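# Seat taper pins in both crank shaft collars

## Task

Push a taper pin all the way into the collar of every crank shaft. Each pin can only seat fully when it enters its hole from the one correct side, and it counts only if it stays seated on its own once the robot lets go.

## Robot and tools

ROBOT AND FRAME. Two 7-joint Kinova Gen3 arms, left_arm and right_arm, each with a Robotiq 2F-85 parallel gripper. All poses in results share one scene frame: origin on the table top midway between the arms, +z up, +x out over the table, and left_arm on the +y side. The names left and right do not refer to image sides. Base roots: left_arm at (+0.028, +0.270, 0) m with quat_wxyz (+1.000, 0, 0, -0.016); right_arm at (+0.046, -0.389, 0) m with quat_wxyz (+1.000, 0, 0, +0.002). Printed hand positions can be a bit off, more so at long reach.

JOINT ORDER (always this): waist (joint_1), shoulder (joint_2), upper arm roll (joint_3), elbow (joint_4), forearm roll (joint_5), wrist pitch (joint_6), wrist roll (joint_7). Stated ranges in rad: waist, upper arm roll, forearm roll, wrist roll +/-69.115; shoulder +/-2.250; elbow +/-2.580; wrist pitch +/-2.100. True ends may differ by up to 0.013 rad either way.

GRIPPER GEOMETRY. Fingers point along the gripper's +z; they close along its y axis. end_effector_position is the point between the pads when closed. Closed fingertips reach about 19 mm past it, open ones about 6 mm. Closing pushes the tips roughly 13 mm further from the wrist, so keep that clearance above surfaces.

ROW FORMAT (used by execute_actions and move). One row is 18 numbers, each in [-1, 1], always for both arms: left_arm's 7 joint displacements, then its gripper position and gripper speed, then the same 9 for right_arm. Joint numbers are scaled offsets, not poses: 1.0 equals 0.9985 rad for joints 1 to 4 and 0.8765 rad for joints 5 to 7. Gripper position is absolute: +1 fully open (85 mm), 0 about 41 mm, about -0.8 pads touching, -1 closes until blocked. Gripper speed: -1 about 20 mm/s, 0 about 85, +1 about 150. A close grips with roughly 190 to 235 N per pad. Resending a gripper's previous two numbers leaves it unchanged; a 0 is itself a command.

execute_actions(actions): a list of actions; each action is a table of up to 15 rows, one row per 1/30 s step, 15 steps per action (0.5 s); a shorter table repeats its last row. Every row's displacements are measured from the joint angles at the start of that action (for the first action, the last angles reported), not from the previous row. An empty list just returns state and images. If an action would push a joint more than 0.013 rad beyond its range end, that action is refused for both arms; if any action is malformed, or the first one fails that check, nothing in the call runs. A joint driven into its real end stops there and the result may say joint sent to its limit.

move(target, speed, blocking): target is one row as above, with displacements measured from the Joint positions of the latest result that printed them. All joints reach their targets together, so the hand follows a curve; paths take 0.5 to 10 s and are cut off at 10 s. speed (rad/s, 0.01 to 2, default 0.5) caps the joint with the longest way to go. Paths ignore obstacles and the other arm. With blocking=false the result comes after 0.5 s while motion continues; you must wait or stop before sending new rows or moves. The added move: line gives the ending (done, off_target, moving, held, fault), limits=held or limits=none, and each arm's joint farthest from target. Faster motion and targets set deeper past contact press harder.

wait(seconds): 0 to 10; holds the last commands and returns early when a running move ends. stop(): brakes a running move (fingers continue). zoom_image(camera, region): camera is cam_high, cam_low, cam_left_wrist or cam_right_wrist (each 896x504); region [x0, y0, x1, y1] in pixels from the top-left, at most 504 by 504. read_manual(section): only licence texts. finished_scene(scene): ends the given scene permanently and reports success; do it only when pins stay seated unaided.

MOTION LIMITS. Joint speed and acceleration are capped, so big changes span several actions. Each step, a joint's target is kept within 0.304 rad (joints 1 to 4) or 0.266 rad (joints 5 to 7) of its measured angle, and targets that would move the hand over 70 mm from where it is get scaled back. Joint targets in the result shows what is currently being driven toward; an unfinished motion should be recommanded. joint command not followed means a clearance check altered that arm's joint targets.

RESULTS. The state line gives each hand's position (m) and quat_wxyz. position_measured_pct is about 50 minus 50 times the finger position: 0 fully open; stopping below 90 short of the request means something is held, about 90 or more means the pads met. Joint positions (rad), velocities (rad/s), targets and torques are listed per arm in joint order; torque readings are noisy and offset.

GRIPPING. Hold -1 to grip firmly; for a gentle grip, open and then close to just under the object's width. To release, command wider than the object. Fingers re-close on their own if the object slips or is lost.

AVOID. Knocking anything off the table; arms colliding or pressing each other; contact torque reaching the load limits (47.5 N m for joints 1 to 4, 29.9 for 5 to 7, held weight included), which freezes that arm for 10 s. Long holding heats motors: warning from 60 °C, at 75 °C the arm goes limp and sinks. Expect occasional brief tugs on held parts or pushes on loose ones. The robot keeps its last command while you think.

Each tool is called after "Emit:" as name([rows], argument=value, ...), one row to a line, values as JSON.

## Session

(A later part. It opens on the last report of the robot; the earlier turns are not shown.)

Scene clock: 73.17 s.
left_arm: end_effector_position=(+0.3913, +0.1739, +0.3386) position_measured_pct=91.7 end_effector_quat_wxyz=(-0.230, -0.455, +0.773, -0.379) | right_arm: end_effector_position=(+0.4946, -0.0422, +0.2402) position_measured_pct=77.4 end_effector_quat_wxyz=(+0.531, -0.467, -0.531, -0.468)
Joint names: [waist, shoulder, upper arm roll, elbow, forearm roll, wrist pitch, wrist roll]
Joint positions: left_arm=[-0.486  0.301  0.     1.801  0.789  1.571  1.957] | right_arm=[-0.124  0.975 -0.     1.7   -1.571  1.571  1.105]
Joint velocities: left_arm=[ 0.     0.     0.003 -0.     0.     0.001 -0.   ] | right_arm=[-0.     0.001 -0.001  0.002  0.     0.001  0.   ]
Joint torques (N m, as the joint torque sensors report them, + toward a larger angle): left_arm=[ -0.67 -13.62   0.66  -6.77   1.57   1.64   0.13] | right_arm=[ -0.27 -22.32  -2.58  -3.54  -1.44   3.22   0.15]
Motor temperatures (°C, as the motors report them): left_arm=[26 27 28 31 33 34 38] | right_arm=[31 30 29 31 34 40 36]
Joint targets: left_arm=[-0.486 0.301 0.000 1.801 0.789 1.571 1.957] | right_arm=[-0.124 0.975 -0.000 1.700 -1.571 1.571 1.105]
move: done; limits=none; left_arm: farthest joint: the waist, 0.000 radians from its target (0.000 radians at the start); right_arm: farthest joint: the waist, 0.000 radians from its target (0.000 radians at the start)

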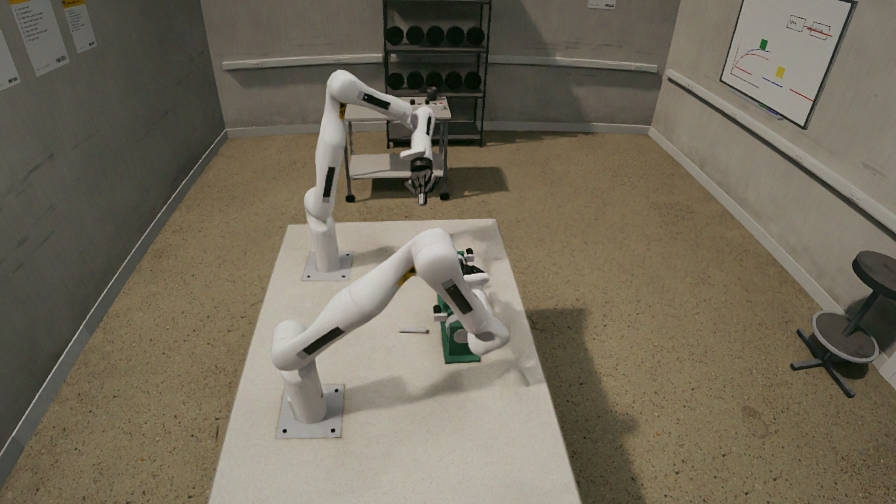

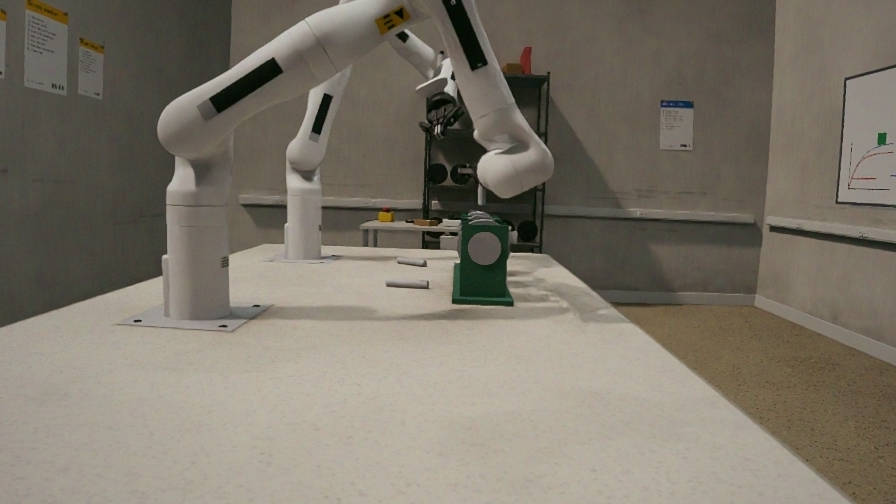

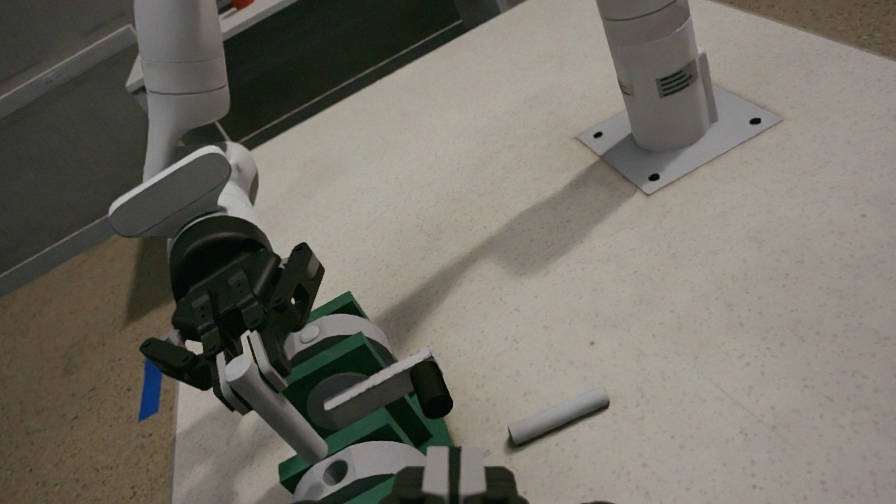

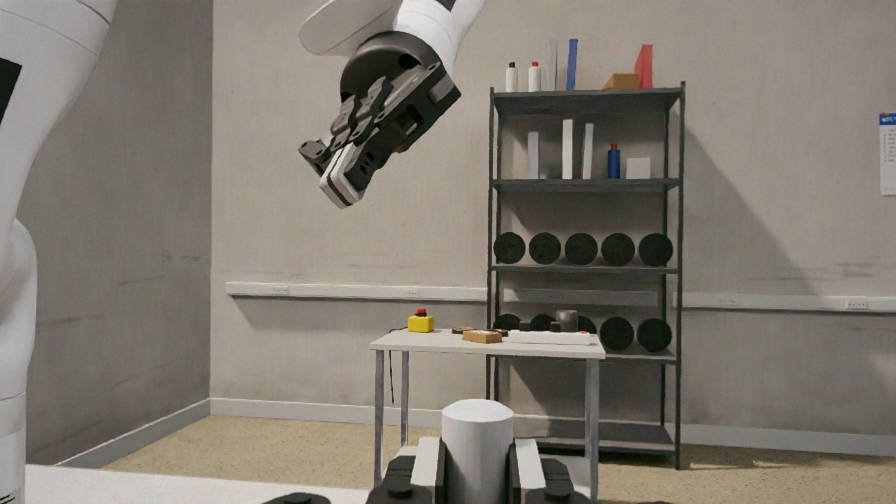

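Emit:
move(target=[0,0,0,0,0,0,0,-1,0,0,0.034,0,-0.007,0,0,0.03,-1,0], speed=0.1)

Emit:
zoom_image(camera="cam_left_wrist", region=[220,344,420,504])

Emit:
zoom_image(camera="cam_low", region=[445,180,515,235])

Scene clock: 74.10 s.
left_arm: end_effector_position=(+0.3913, +0.1739, +0.3386) position_measured_pct=91.7 end_effector_quat_wxyz=(-0.230, -0.455, +0.773, -0.379) | right_arm: end_effector_position=(+0.4948, -0.0422, +0.2246) position_measured_pct=77.4 end_effector_quat_wxyz=(+0.531, -0.467, -0.531, -0.467)
Joint names: [waist, shoulder, upper arm roll, elbow, forearm roll, wrist pitch, wrist roll]
Joint positions: left_arm=[-0.486  0.301  0.     1.801  0.789  1.571  1.957] | right_arm=[-0.124  1.009 -0.     1.693 -1.571  1.571  1.131]
Joint velocities: left_arm=[ 0.     0.001  0.001  0.    -0.    -0.002  0.   ] | right_arm=[-0.  0.  0. -0. -0. -0. -0.]
Joint torques (N m, as the joint torque sensors report them, + toward a larger angle): left_arm=[ -0.27 -13.07   0.35  -7.41   2.05   1.61  -0.1 ] | right_arm=[ -0.23 -22.15  -2.51  -3.62  -1.49   3.09  -0.24]
Motor temperatures (°C, as the motors report them): left_arm=[26 27 28 31 33 34 38] | right_arm=[31 30 29 31 34 40 36]
Joint targets: left_arm=[-0.486 0.301 0.000 1.801 0.789 1.571 1.957] | right_arm=[-0.124 1.009 -0.000 1.693 -1.571 1.571 1.131]
move: done; limits=none; left_arm: farthest joint: the waist, 0.000 radians from its target (0.000 radians at the start); right_arm: farthest joint: the waist, 0.000 radians from its target (0.000 radians at the start)

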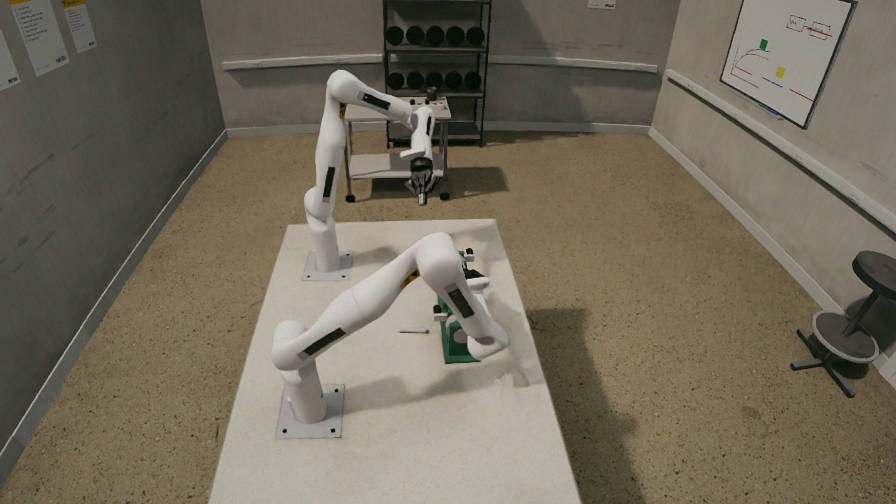

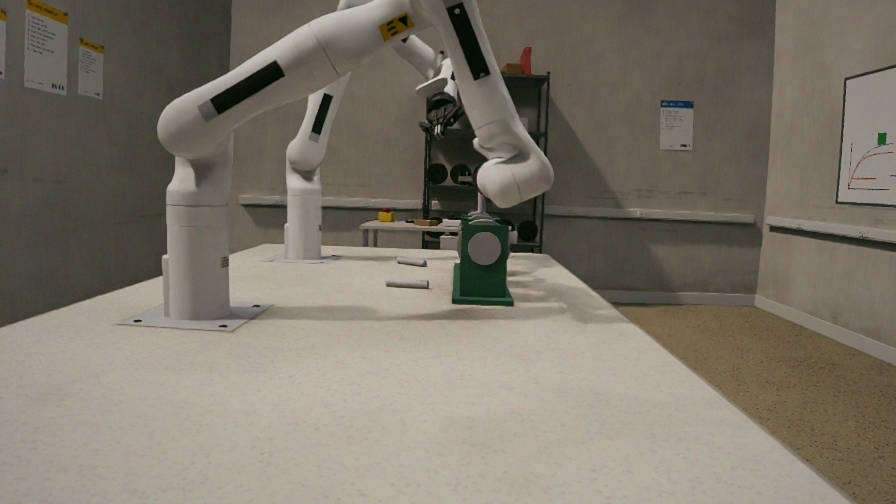

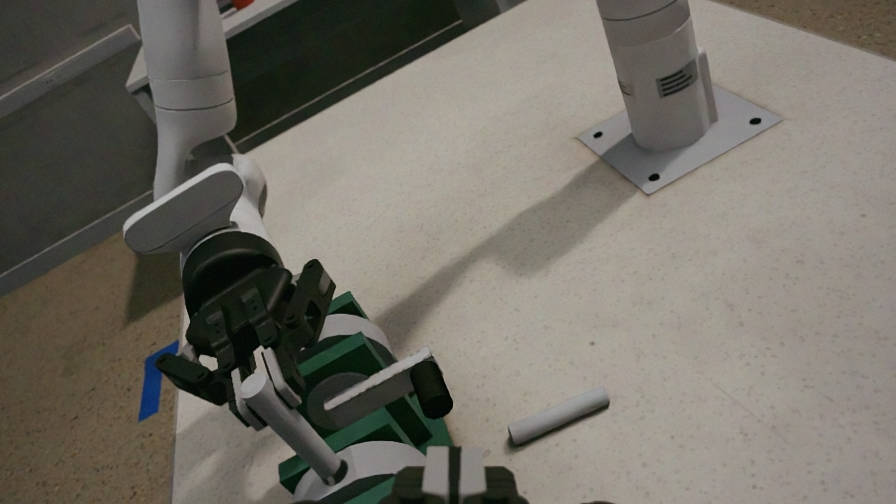

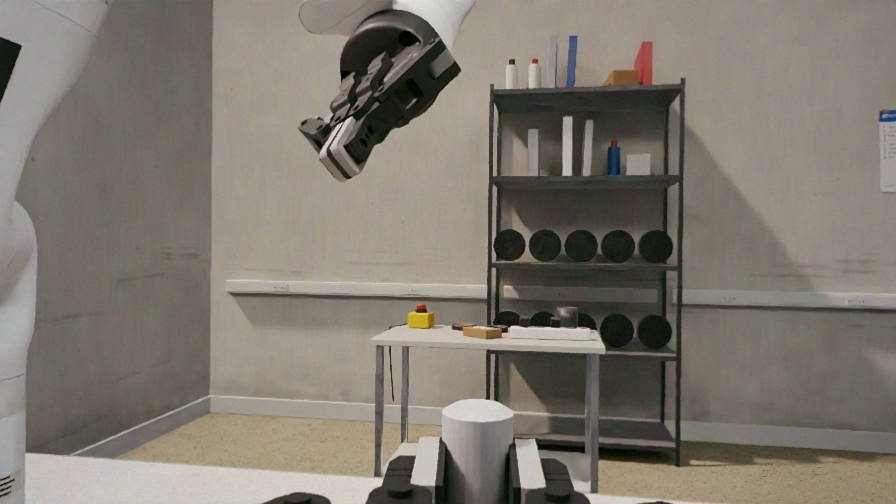

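Region (220, 344, 420, 504) of cam_left_wrist's 896x504 image, scaled by 2.520; it fills the top 403 rows of this view, and the rest is white.

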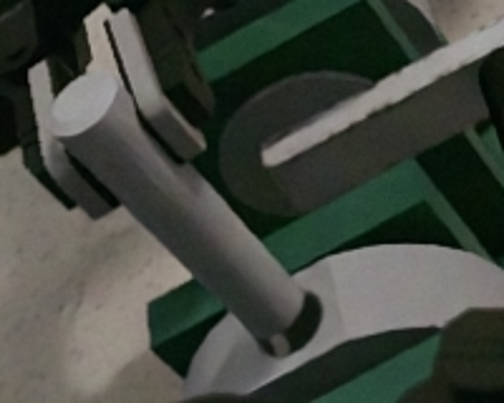

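Region (445, 180, 515, 235) of cam_low's 896x504 image, scaled by 7.200, with more detail than that image has; it fills the top 396 rows of this view, and the rest is white.

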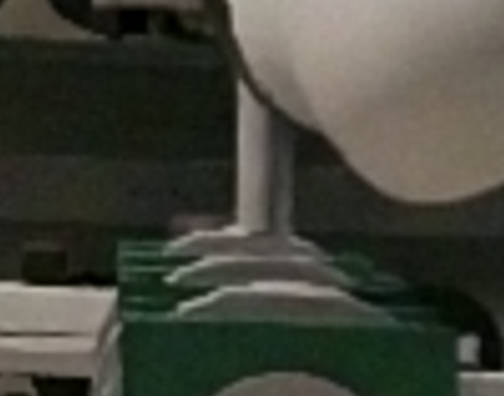

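Emit:
move(target=[0,0,0,0,0,0,0,-1,0,0.003,0.011,0,0.003,0,0,0.016,-1,0], speed=0.05)

Emit:
zoom_image(camera="cam_left_wrist", region=[280,414,400,504])

Emit:
zoom_image(camera="cam_low", region=[445,180,515,235])

Scene clock: 75.23 s.
left_arm: end_effector_position=(+0.3913, +0.1739, +0.3386) position_measured_pct=91.7 end_effector_quat_wxyz=(-0.230, -0.455, +0.773, -0.379) | right_arm: end_effector_position=(+0.4943, -0.0437, +0.2189) position_measured_pct=77.4 end_effector_quat_wxyz=(+0.530, -0.468, -0.530, -0.468)
Joint names: [waist, shoulder, upper arm roll, elbow, forearm roll, wrist pitch, wrist roll]
Joint positions: left_arm=[-0.486  0.301  0.     1.801  0.789  1.571  1.957] | right_arm=[-0.121  1.02  -0.     1.696 -1.571  1.571  1.145]
Joint velocities: left_arm=[-0.    -0.     0.001 -0.001 -0.     0.001 -0.   ] | right_arm=[ 0.    -0.001 -0.002 -0.001 -0.     0.    -0.   ]
Joint torques (N m, as the joint torque sensors report them, + toward a larger angle): left_arm=[  0.02 -12.98   0.31  -7.06   2.01   1.61  -0.05] | right_arm=[ -0.3  -22.48  -2.27  -3.61  -1.18   3.07   0.21]
Motor temperatures (°C, as the motors report them): left_arm=[26 27 28 31 33 34 38] | right_arm=[31 30 29 31 34 40 36]
Joint targets: left_arm=[-0.486 0.301 0.000 1.801 0.789 1.571 1.957] | right_arm=[-0.121 1.020 -0.000 1.696 -1.571 1.571 1.145]
move: done; limits=none; left_arm: farthest joint: the waist, 0.000 radians from its target (0.000 radians at the start); right_arm: farthest joint: the waist, 0.000 radians from its target (0.003 radians at the start)

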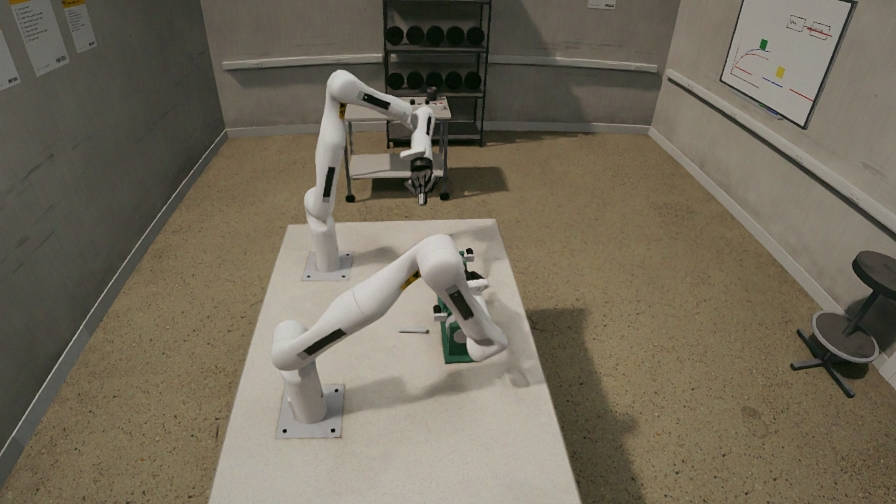

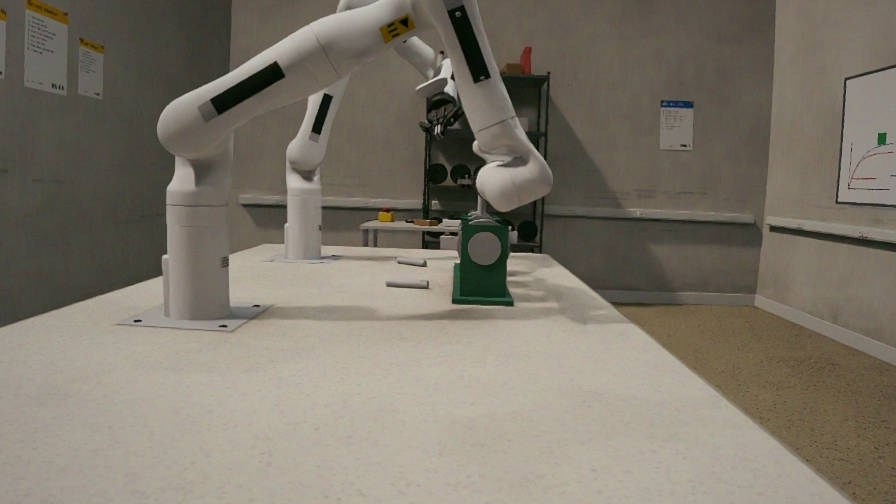

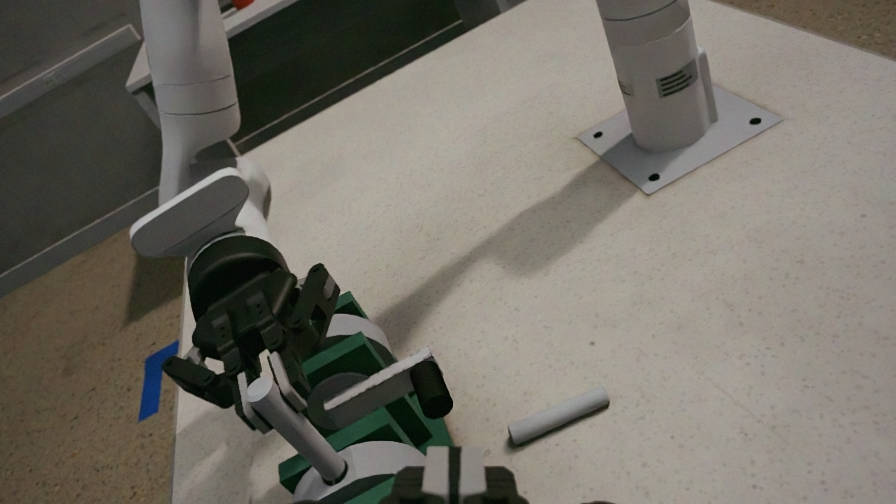

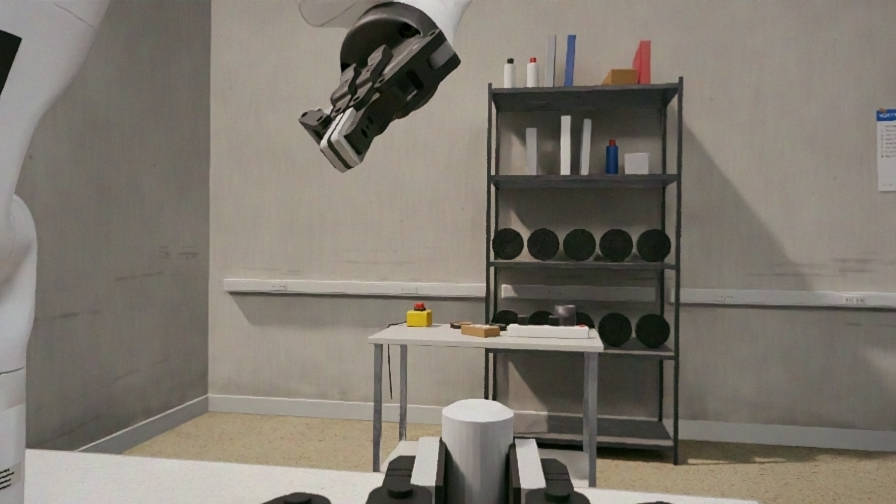

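Region (280, 414, 400, 504) of cam_left_wrist's 896x504 image, scaled by 4.200; it fills the top 378 rows of this view, and the rest is white.

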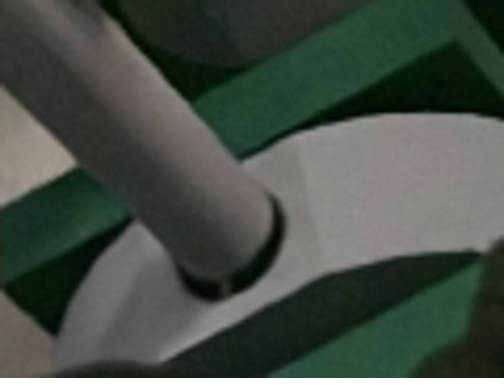

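Region (445, 180, 515, 235) of cam_low's 896x504 image, scaled by 7.200, with more detail than that image has; it fills the top 396 rows of this view, and the rest is white.

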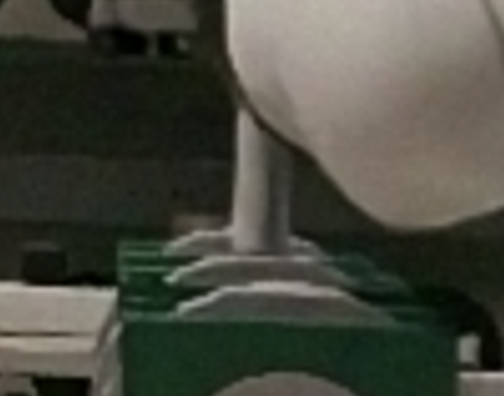

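Looks centred.

Emit:
move(target=[0,0,0,0,0,0,0,-1,0,0,0.015,0,-0.003,0,0,0.014,-1,0], speed=0.03)

Emit:
zoom_image(camera="cam_left_wrist", region=[280,414,400,504])

Scene clock: 76.17 s.
left_arm: end_effector_position=(+0.3913, +0.1739, +0.3386) position_measured_pct=91.7 end_effector_quat_wxyz=(-0.230, -0.455, +0.773, -0.379) | right_arm: end_effector_position=(+0.4944, -0.0438, +0.2120) position_measured_pct=77.4 end_effector_quat_wxyz=(+0.530, -0.468, -0.530, -0.469)
Joint names: [waist, shoulder, upper arm roll, elbow, forearm roll, wrist pitch, wrist roll]
Joint positions: left_arm=[-0.486  0.301  0.     1.801  0.789  1.571  1.957] | right_arm=[-0.121  1.034 -0.     1.693 -1.571  1.571  1.157]
Joint velocities: left_arm=[-0.    -0.     0.001  0.001 -0.     0.    -0.   ] | right_arm=[ 0.    -0.    -0.     0.    -0.     0.001 -0.   ]
Joint torques (N m, as the joint torque sensors report them, + toward a larger angle): left_arm=[ -0.19 -13.24   0.13  -7.13   1.88   1.49  -0.15] | right_arm=[ -0.6  -22.86  -2.37  -3.23  -1.29   3.26  -0.13]
Motor temperatures (°C, as the motors report them): left_arm=[26 27 28 31 33 34 38] | right_arm=[31 30 29 31 34 40 36]
Joint targets: left_arm=[-0.486 0.301 0.000 1.801 0.789 1.571 1.957] | right_arm=[-0.121 1.034 -0.000 1.693 -1.571 1.571 1.157]
move: done; limits=none; left_arm: farthest joint: the waist, 0.000 radians from its target (0.000 radians at the start); right_arm: farthest joint: the shoulder, 0.001 radians from its target (0.015 radians at the start)

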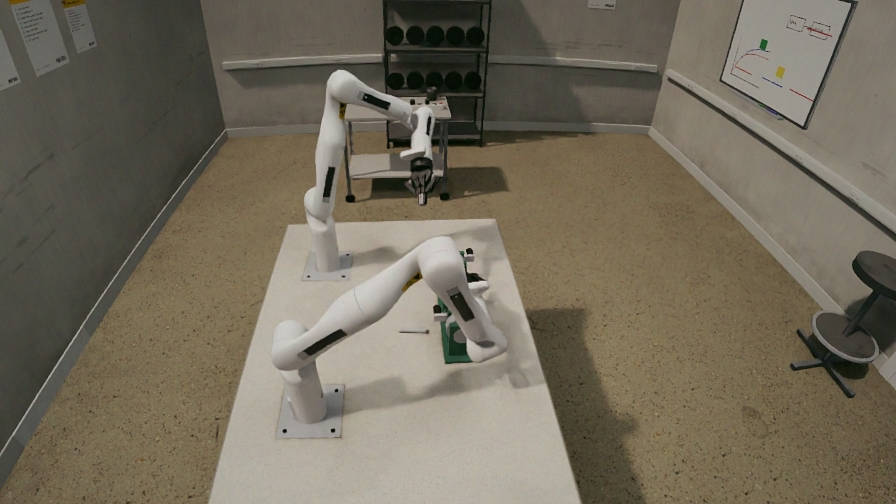

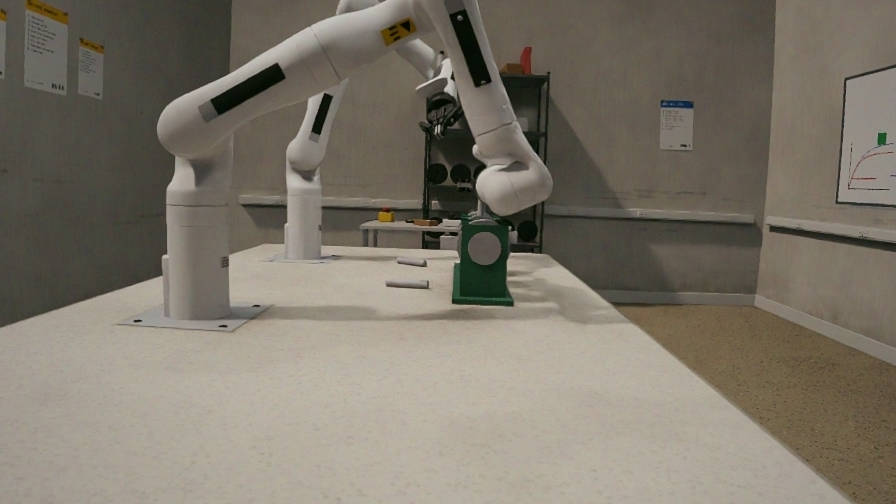

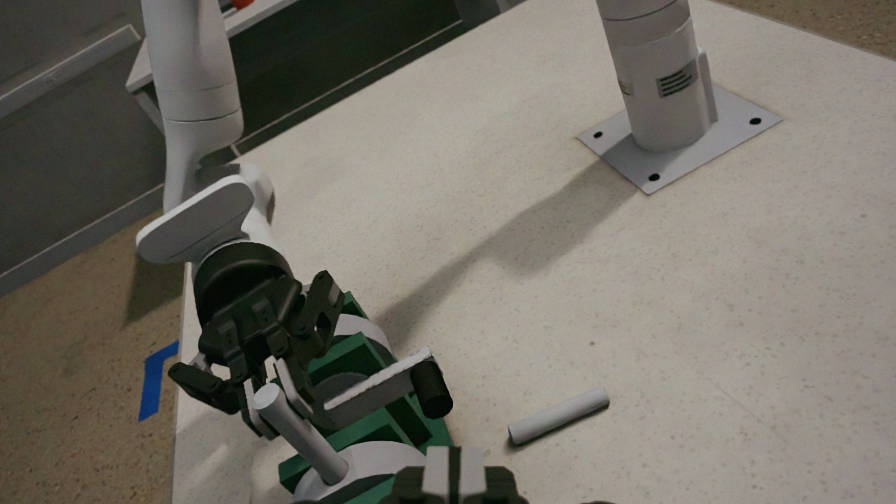

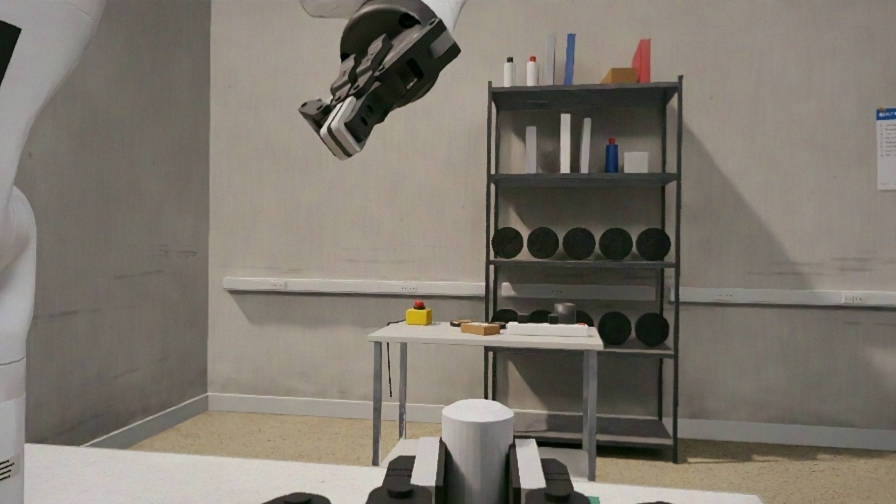

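Region (280, 414, 400, 504) of cam_left_wrist's 896x504 image, scaled by 4.200; it fills the top 378 rows of this view, and the rest is white.

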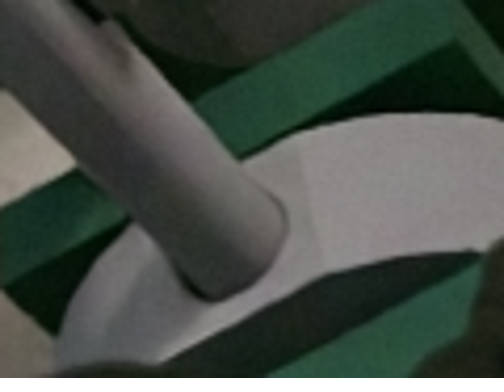

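In, no contact torque.

Emit:
move(target=[0,0,0,0,0,0,0,-1,0,0,0.043,0,-0.009,0,0,0.039,-1,0], speed=0.05)

Scene clock: 77.43 s.
left_arm: end_effector_position=(+0.3913, +0.1739, +0.3386) position_measured_pct=91.7 end_effector_quat_wxyz=(-0.230, -0.455, +0.773, -0.379) | right_arm: end_effector_position=(+0.4944, -0.0439, +0.1924) position_measured_pct=77.4 end_effector_quat_wxyz=(+0.529, -0.468, -0.530, -0.470)
Joint names: [waist, shoulder, upper arm roll, elbow, forearm roll, wrist pitch, wrist roll]
Joint positions: left_arm=[-0.486  0.301  0.     1.801  0.789  1.571  1.957] | right_arm=[-0.121  1.077 -0.     1.683 -1.573  1.57   1.192]
Joint velocities: left_arm=[ 0.    -0.    -0.002  0.    -0.     0.001  0.   ] | right_arm=[ 0.     0.002 -0.    -0.    -0.001  0.     0.   ]
Joint torques (N m, as the joint torque sensors report them, + toward a larger angle): left_arm=[  0.09 -13.65   0.61  -7.04   1.86   1.34   0.01] | right_arm=[ -0.36 -21.64  -1.52  -1.97  -0.29   3.09  -0.3 ]
Motor temperatures (°C, as the motors report them): left_arm=[26 27 28 31 33 34 38] | right_arm=[31 30 29 31 34 40 36]
Joint targets: left_arm=[-0.486 0.301 0.000 1.801 0.789 1.571 1.957] | right_arm=[-0.121 1.077 -0.000 1.684 -1.571 1.571 1.192]
move: done; limits=none; left_arm: farthest joint: the waist, 0.000 radians from its target (0.000 radians at the start); right_arm: farthest joint: the forearm roll, 0.002 radians from its target (0.000 radians at the start)

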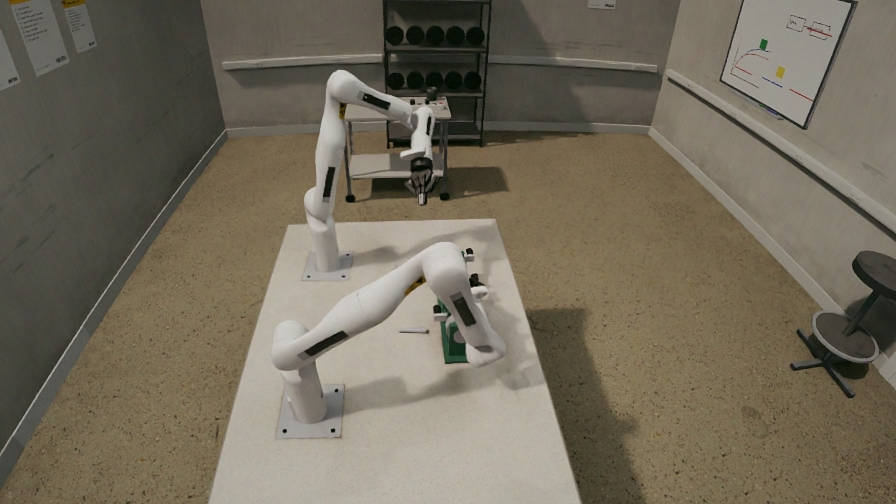

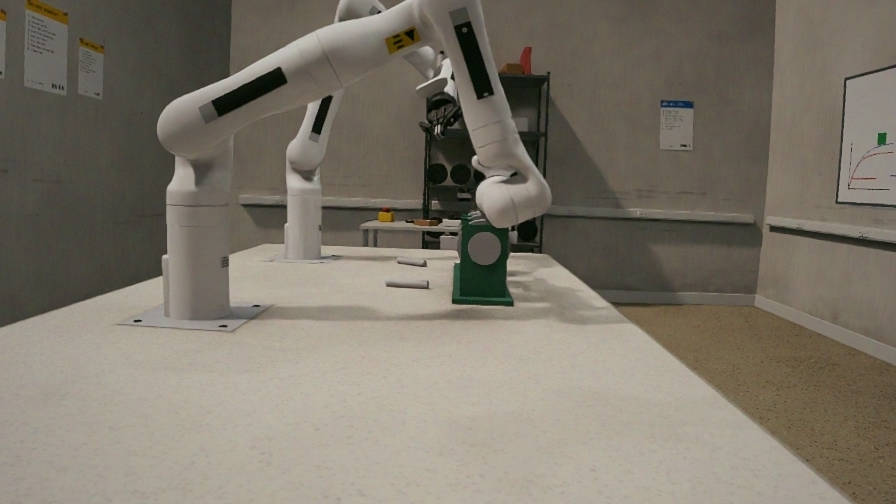

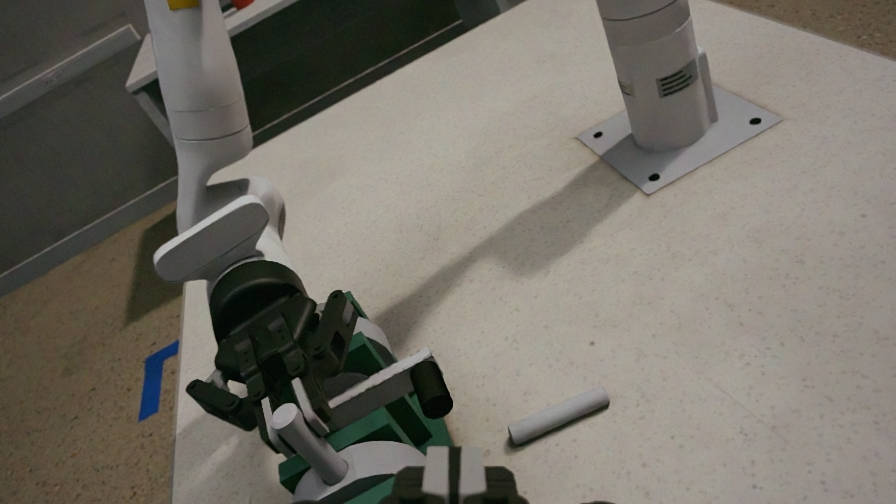

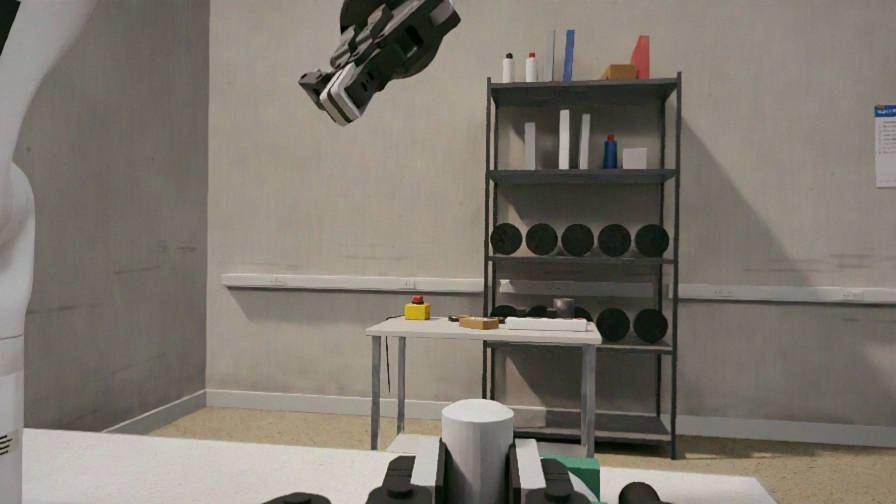

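Emit:
execute_actions([
  [[0,0,0,0,0,0,0,-1,0,0,0,0,0,0,0,0,-0.3,-1]],
  [[0,0,0,0,0,0,0,-1,0,0,0,0,0,0,0,0,-0.3,-1]],
])

Emit:
zoom_image(camera="cam_left_wrist", region=[250,384,410,504])

Scene clock: 78.60 s.
left_arm: end_effector_position=(+0.3913, +0.1739, +0.3386) position_measured_pct=91.7 end_effector_quat_wxyz=(-0.230, -0.455, +0.773, -0.379) | right_arm: end_effector_position=(+0.4944, -0.0439, +0.1925) position_measured_pct=65.1 end_effector_quat_wxyz=(+0.529, -0.468, -0.530, -0.470)
Joint names: [waist, shoulder, upper arm roll, elbow, forearm roll, wrist pitch, wrist roll]
Joint positions: left_arm=[-0.486  0.301  0.     1.801  0.789  1.571  1.957] | right_arm=[-0.121  1.077 -0.     1.683 -1.573  1.57   1.192]
Joint velocities: left_arm=[-0.     0.    -0.     0.     0.    -0.001  0.   ] | right_arm=[-0.     0.001 -0.    -0.001  0.     0.001  0.   ]
Joint torques (N m, as the joint torque sensors report them, + toward a larger angle): left_arm=[ -0.3  -13.08   0.45  -6.84   1.89   1.36  -0.41] | right_arm=[  0.07 -21.83  -1.85  -3.01  -0.85   2.75  -0.03]
Motor temperatures (°C, as the motors report them): left_arm=[26 27 28 31 33 34 38] | right_arm=[31 30 29 31 34 40 36]
Joint targets: left_arm=[-0.486 0.301 0.000 1.801 0.789 1.571 1.957] | right_arm=[-0.121 1.077 -0.000 1.683 -1.573 1.570 1.192]

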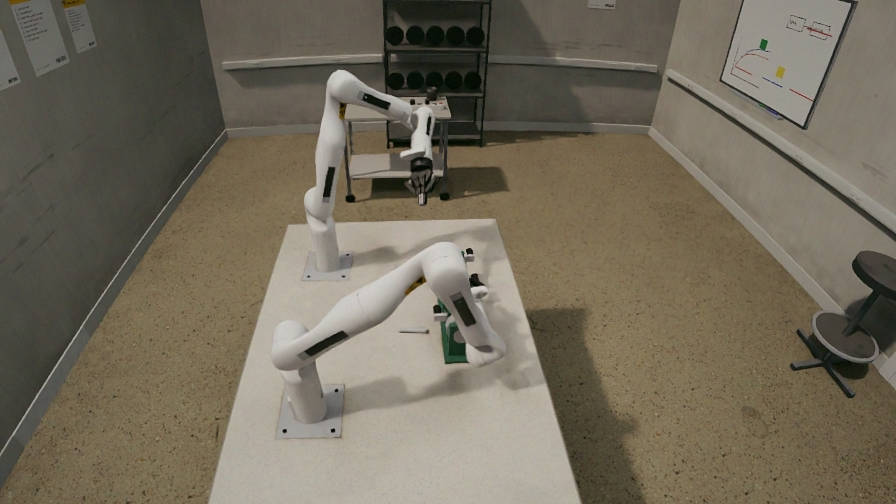

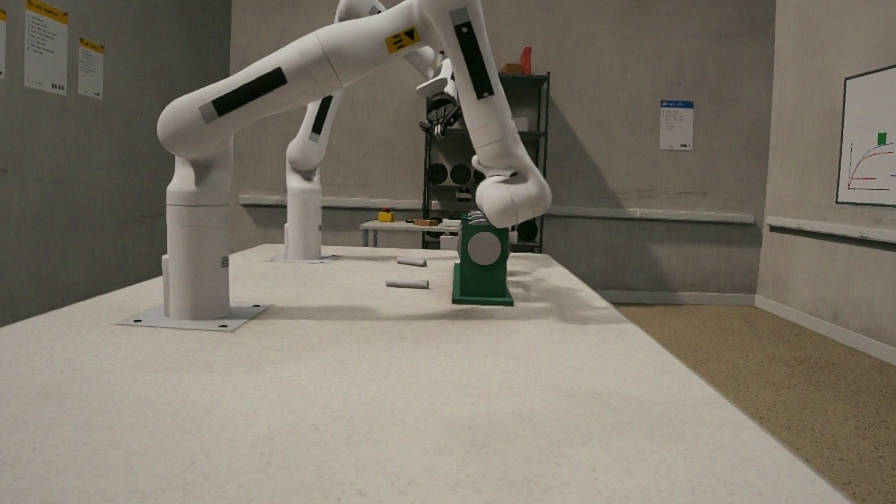

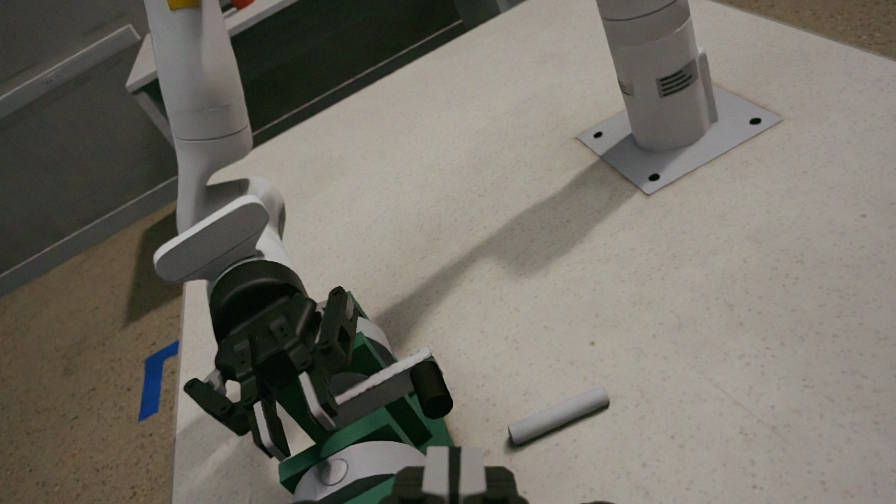

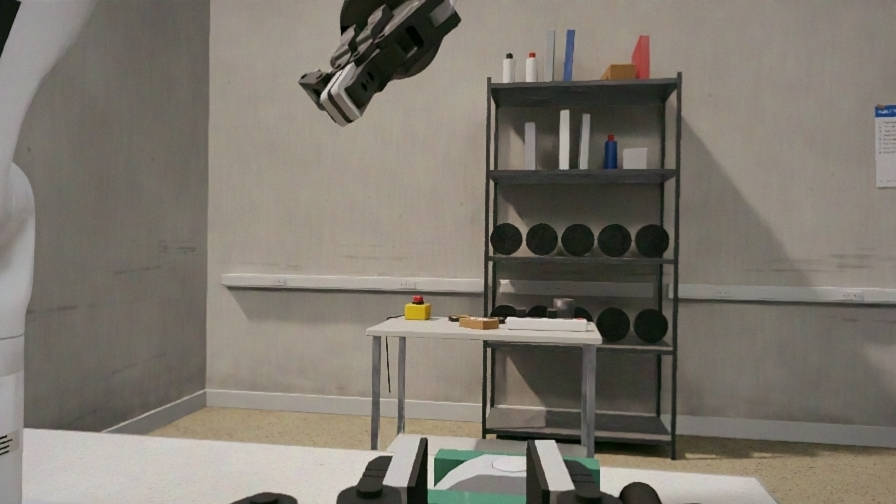

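Region (250, 384, 410, 504) of cam_left_wrist's 896x504 image, scaled by 3.150; it fills the top 378 rows of this view, and the rest is white.

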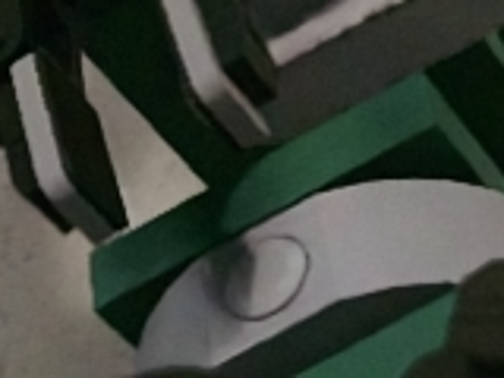

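Seated. Lift clear and finish.

Emit:
move(target=[0,0,0,0,0,0,0,-1,0,0,-0.1,0,0,0,0,0,-0.3,-1], speed=0.3)

Emit:
finished_scene(scene=2)

Scene clock: 79.57 s.
left_arm: end_effector_position=(+0.3913, +0.1739, +0.3386) position_measured_pct=91.7 end_effector_quat_wxyz=(-0.230, -0.455, +0.773, -0.379) | right_arm: end_effector_position=(+0.5011, -0.0430, +0.2415) position_measured_pct=65.1 end_effector_quat_wxyz=(+0.505, -0.441, -0.553, -0.495)
Joint names: [waist, shoulder, upper arm roll, elbow, forearm roll, wrist pitch, wrist roll]
Joint positions: left_arm=[-0.486  0.301  0.     1.801  0.789  1.571  1.957] | right_arm=[-0.121  0.977 -0.     1.683 -1.573  1.57   1.192]
Joint velocities: left_arm=[-0.     0.    -0.001  0.     0.    -0.001  0.   ] | right_arm=[-0.    -0.004 -0.001  0.    -0.     0.001 -0.   ]
Joint torques (N m, as the joint torque sensors report them, + toward a larger angle): left_arm=[ -0.75 -13.11   0.57  -6.72   1.72   1.16  -0.18] | right_arm=[ -0.53 -22.03  -1.56  -3.64  -1.27   2.6   -0.18]
Motor temperatures (°C, as the motors report them): left_arm=[26 27 28 31 33 34 38] | right_arm=[31 30 29 31 34 40 36]
Joint targets: left_arm=[-0.486 0.301 0.000 1.801 0.789 1.571 1.957] | right_arm=[-0.121 0.977 -0.000 1.683 -1.573 1.570 1.192]
move: done; limits=none; left_arm: farthest joint: the waist, 0.000 radians from its target (0.000 radians at the start); right_arm: farthest joint: the waist, 0.000 radians from its target (0.000 radians at the start)

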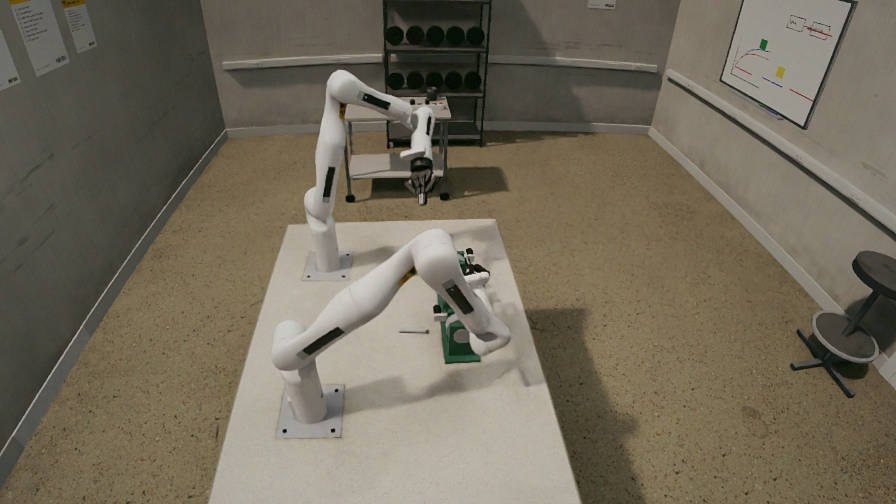

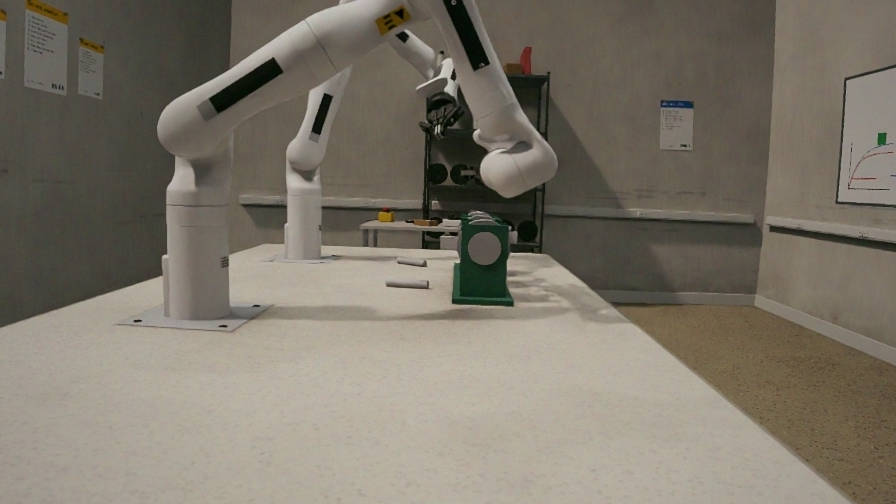

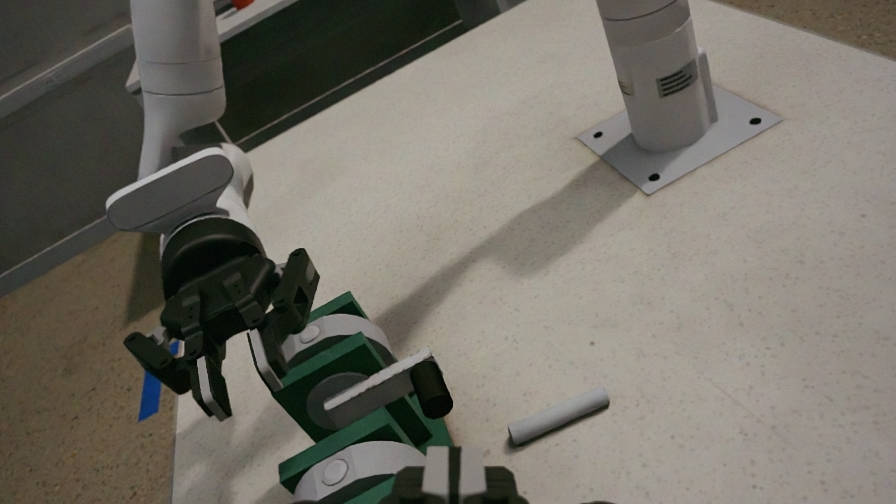

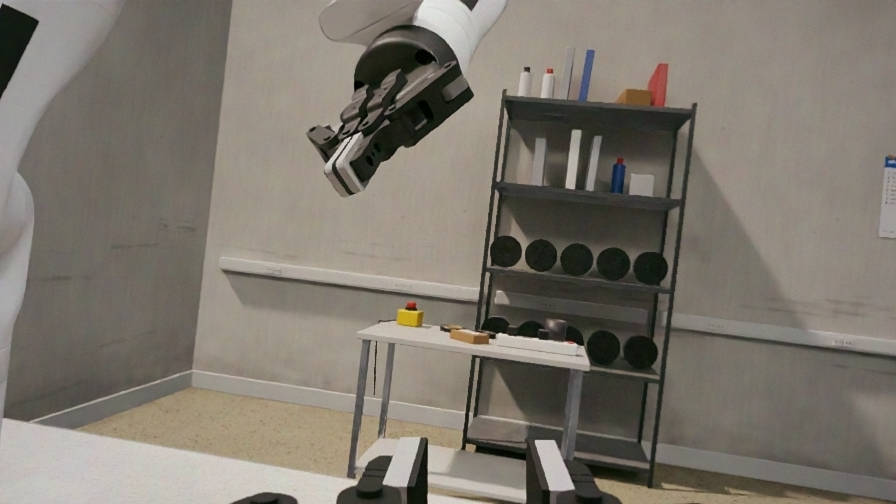

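The scene is finished: the task was done.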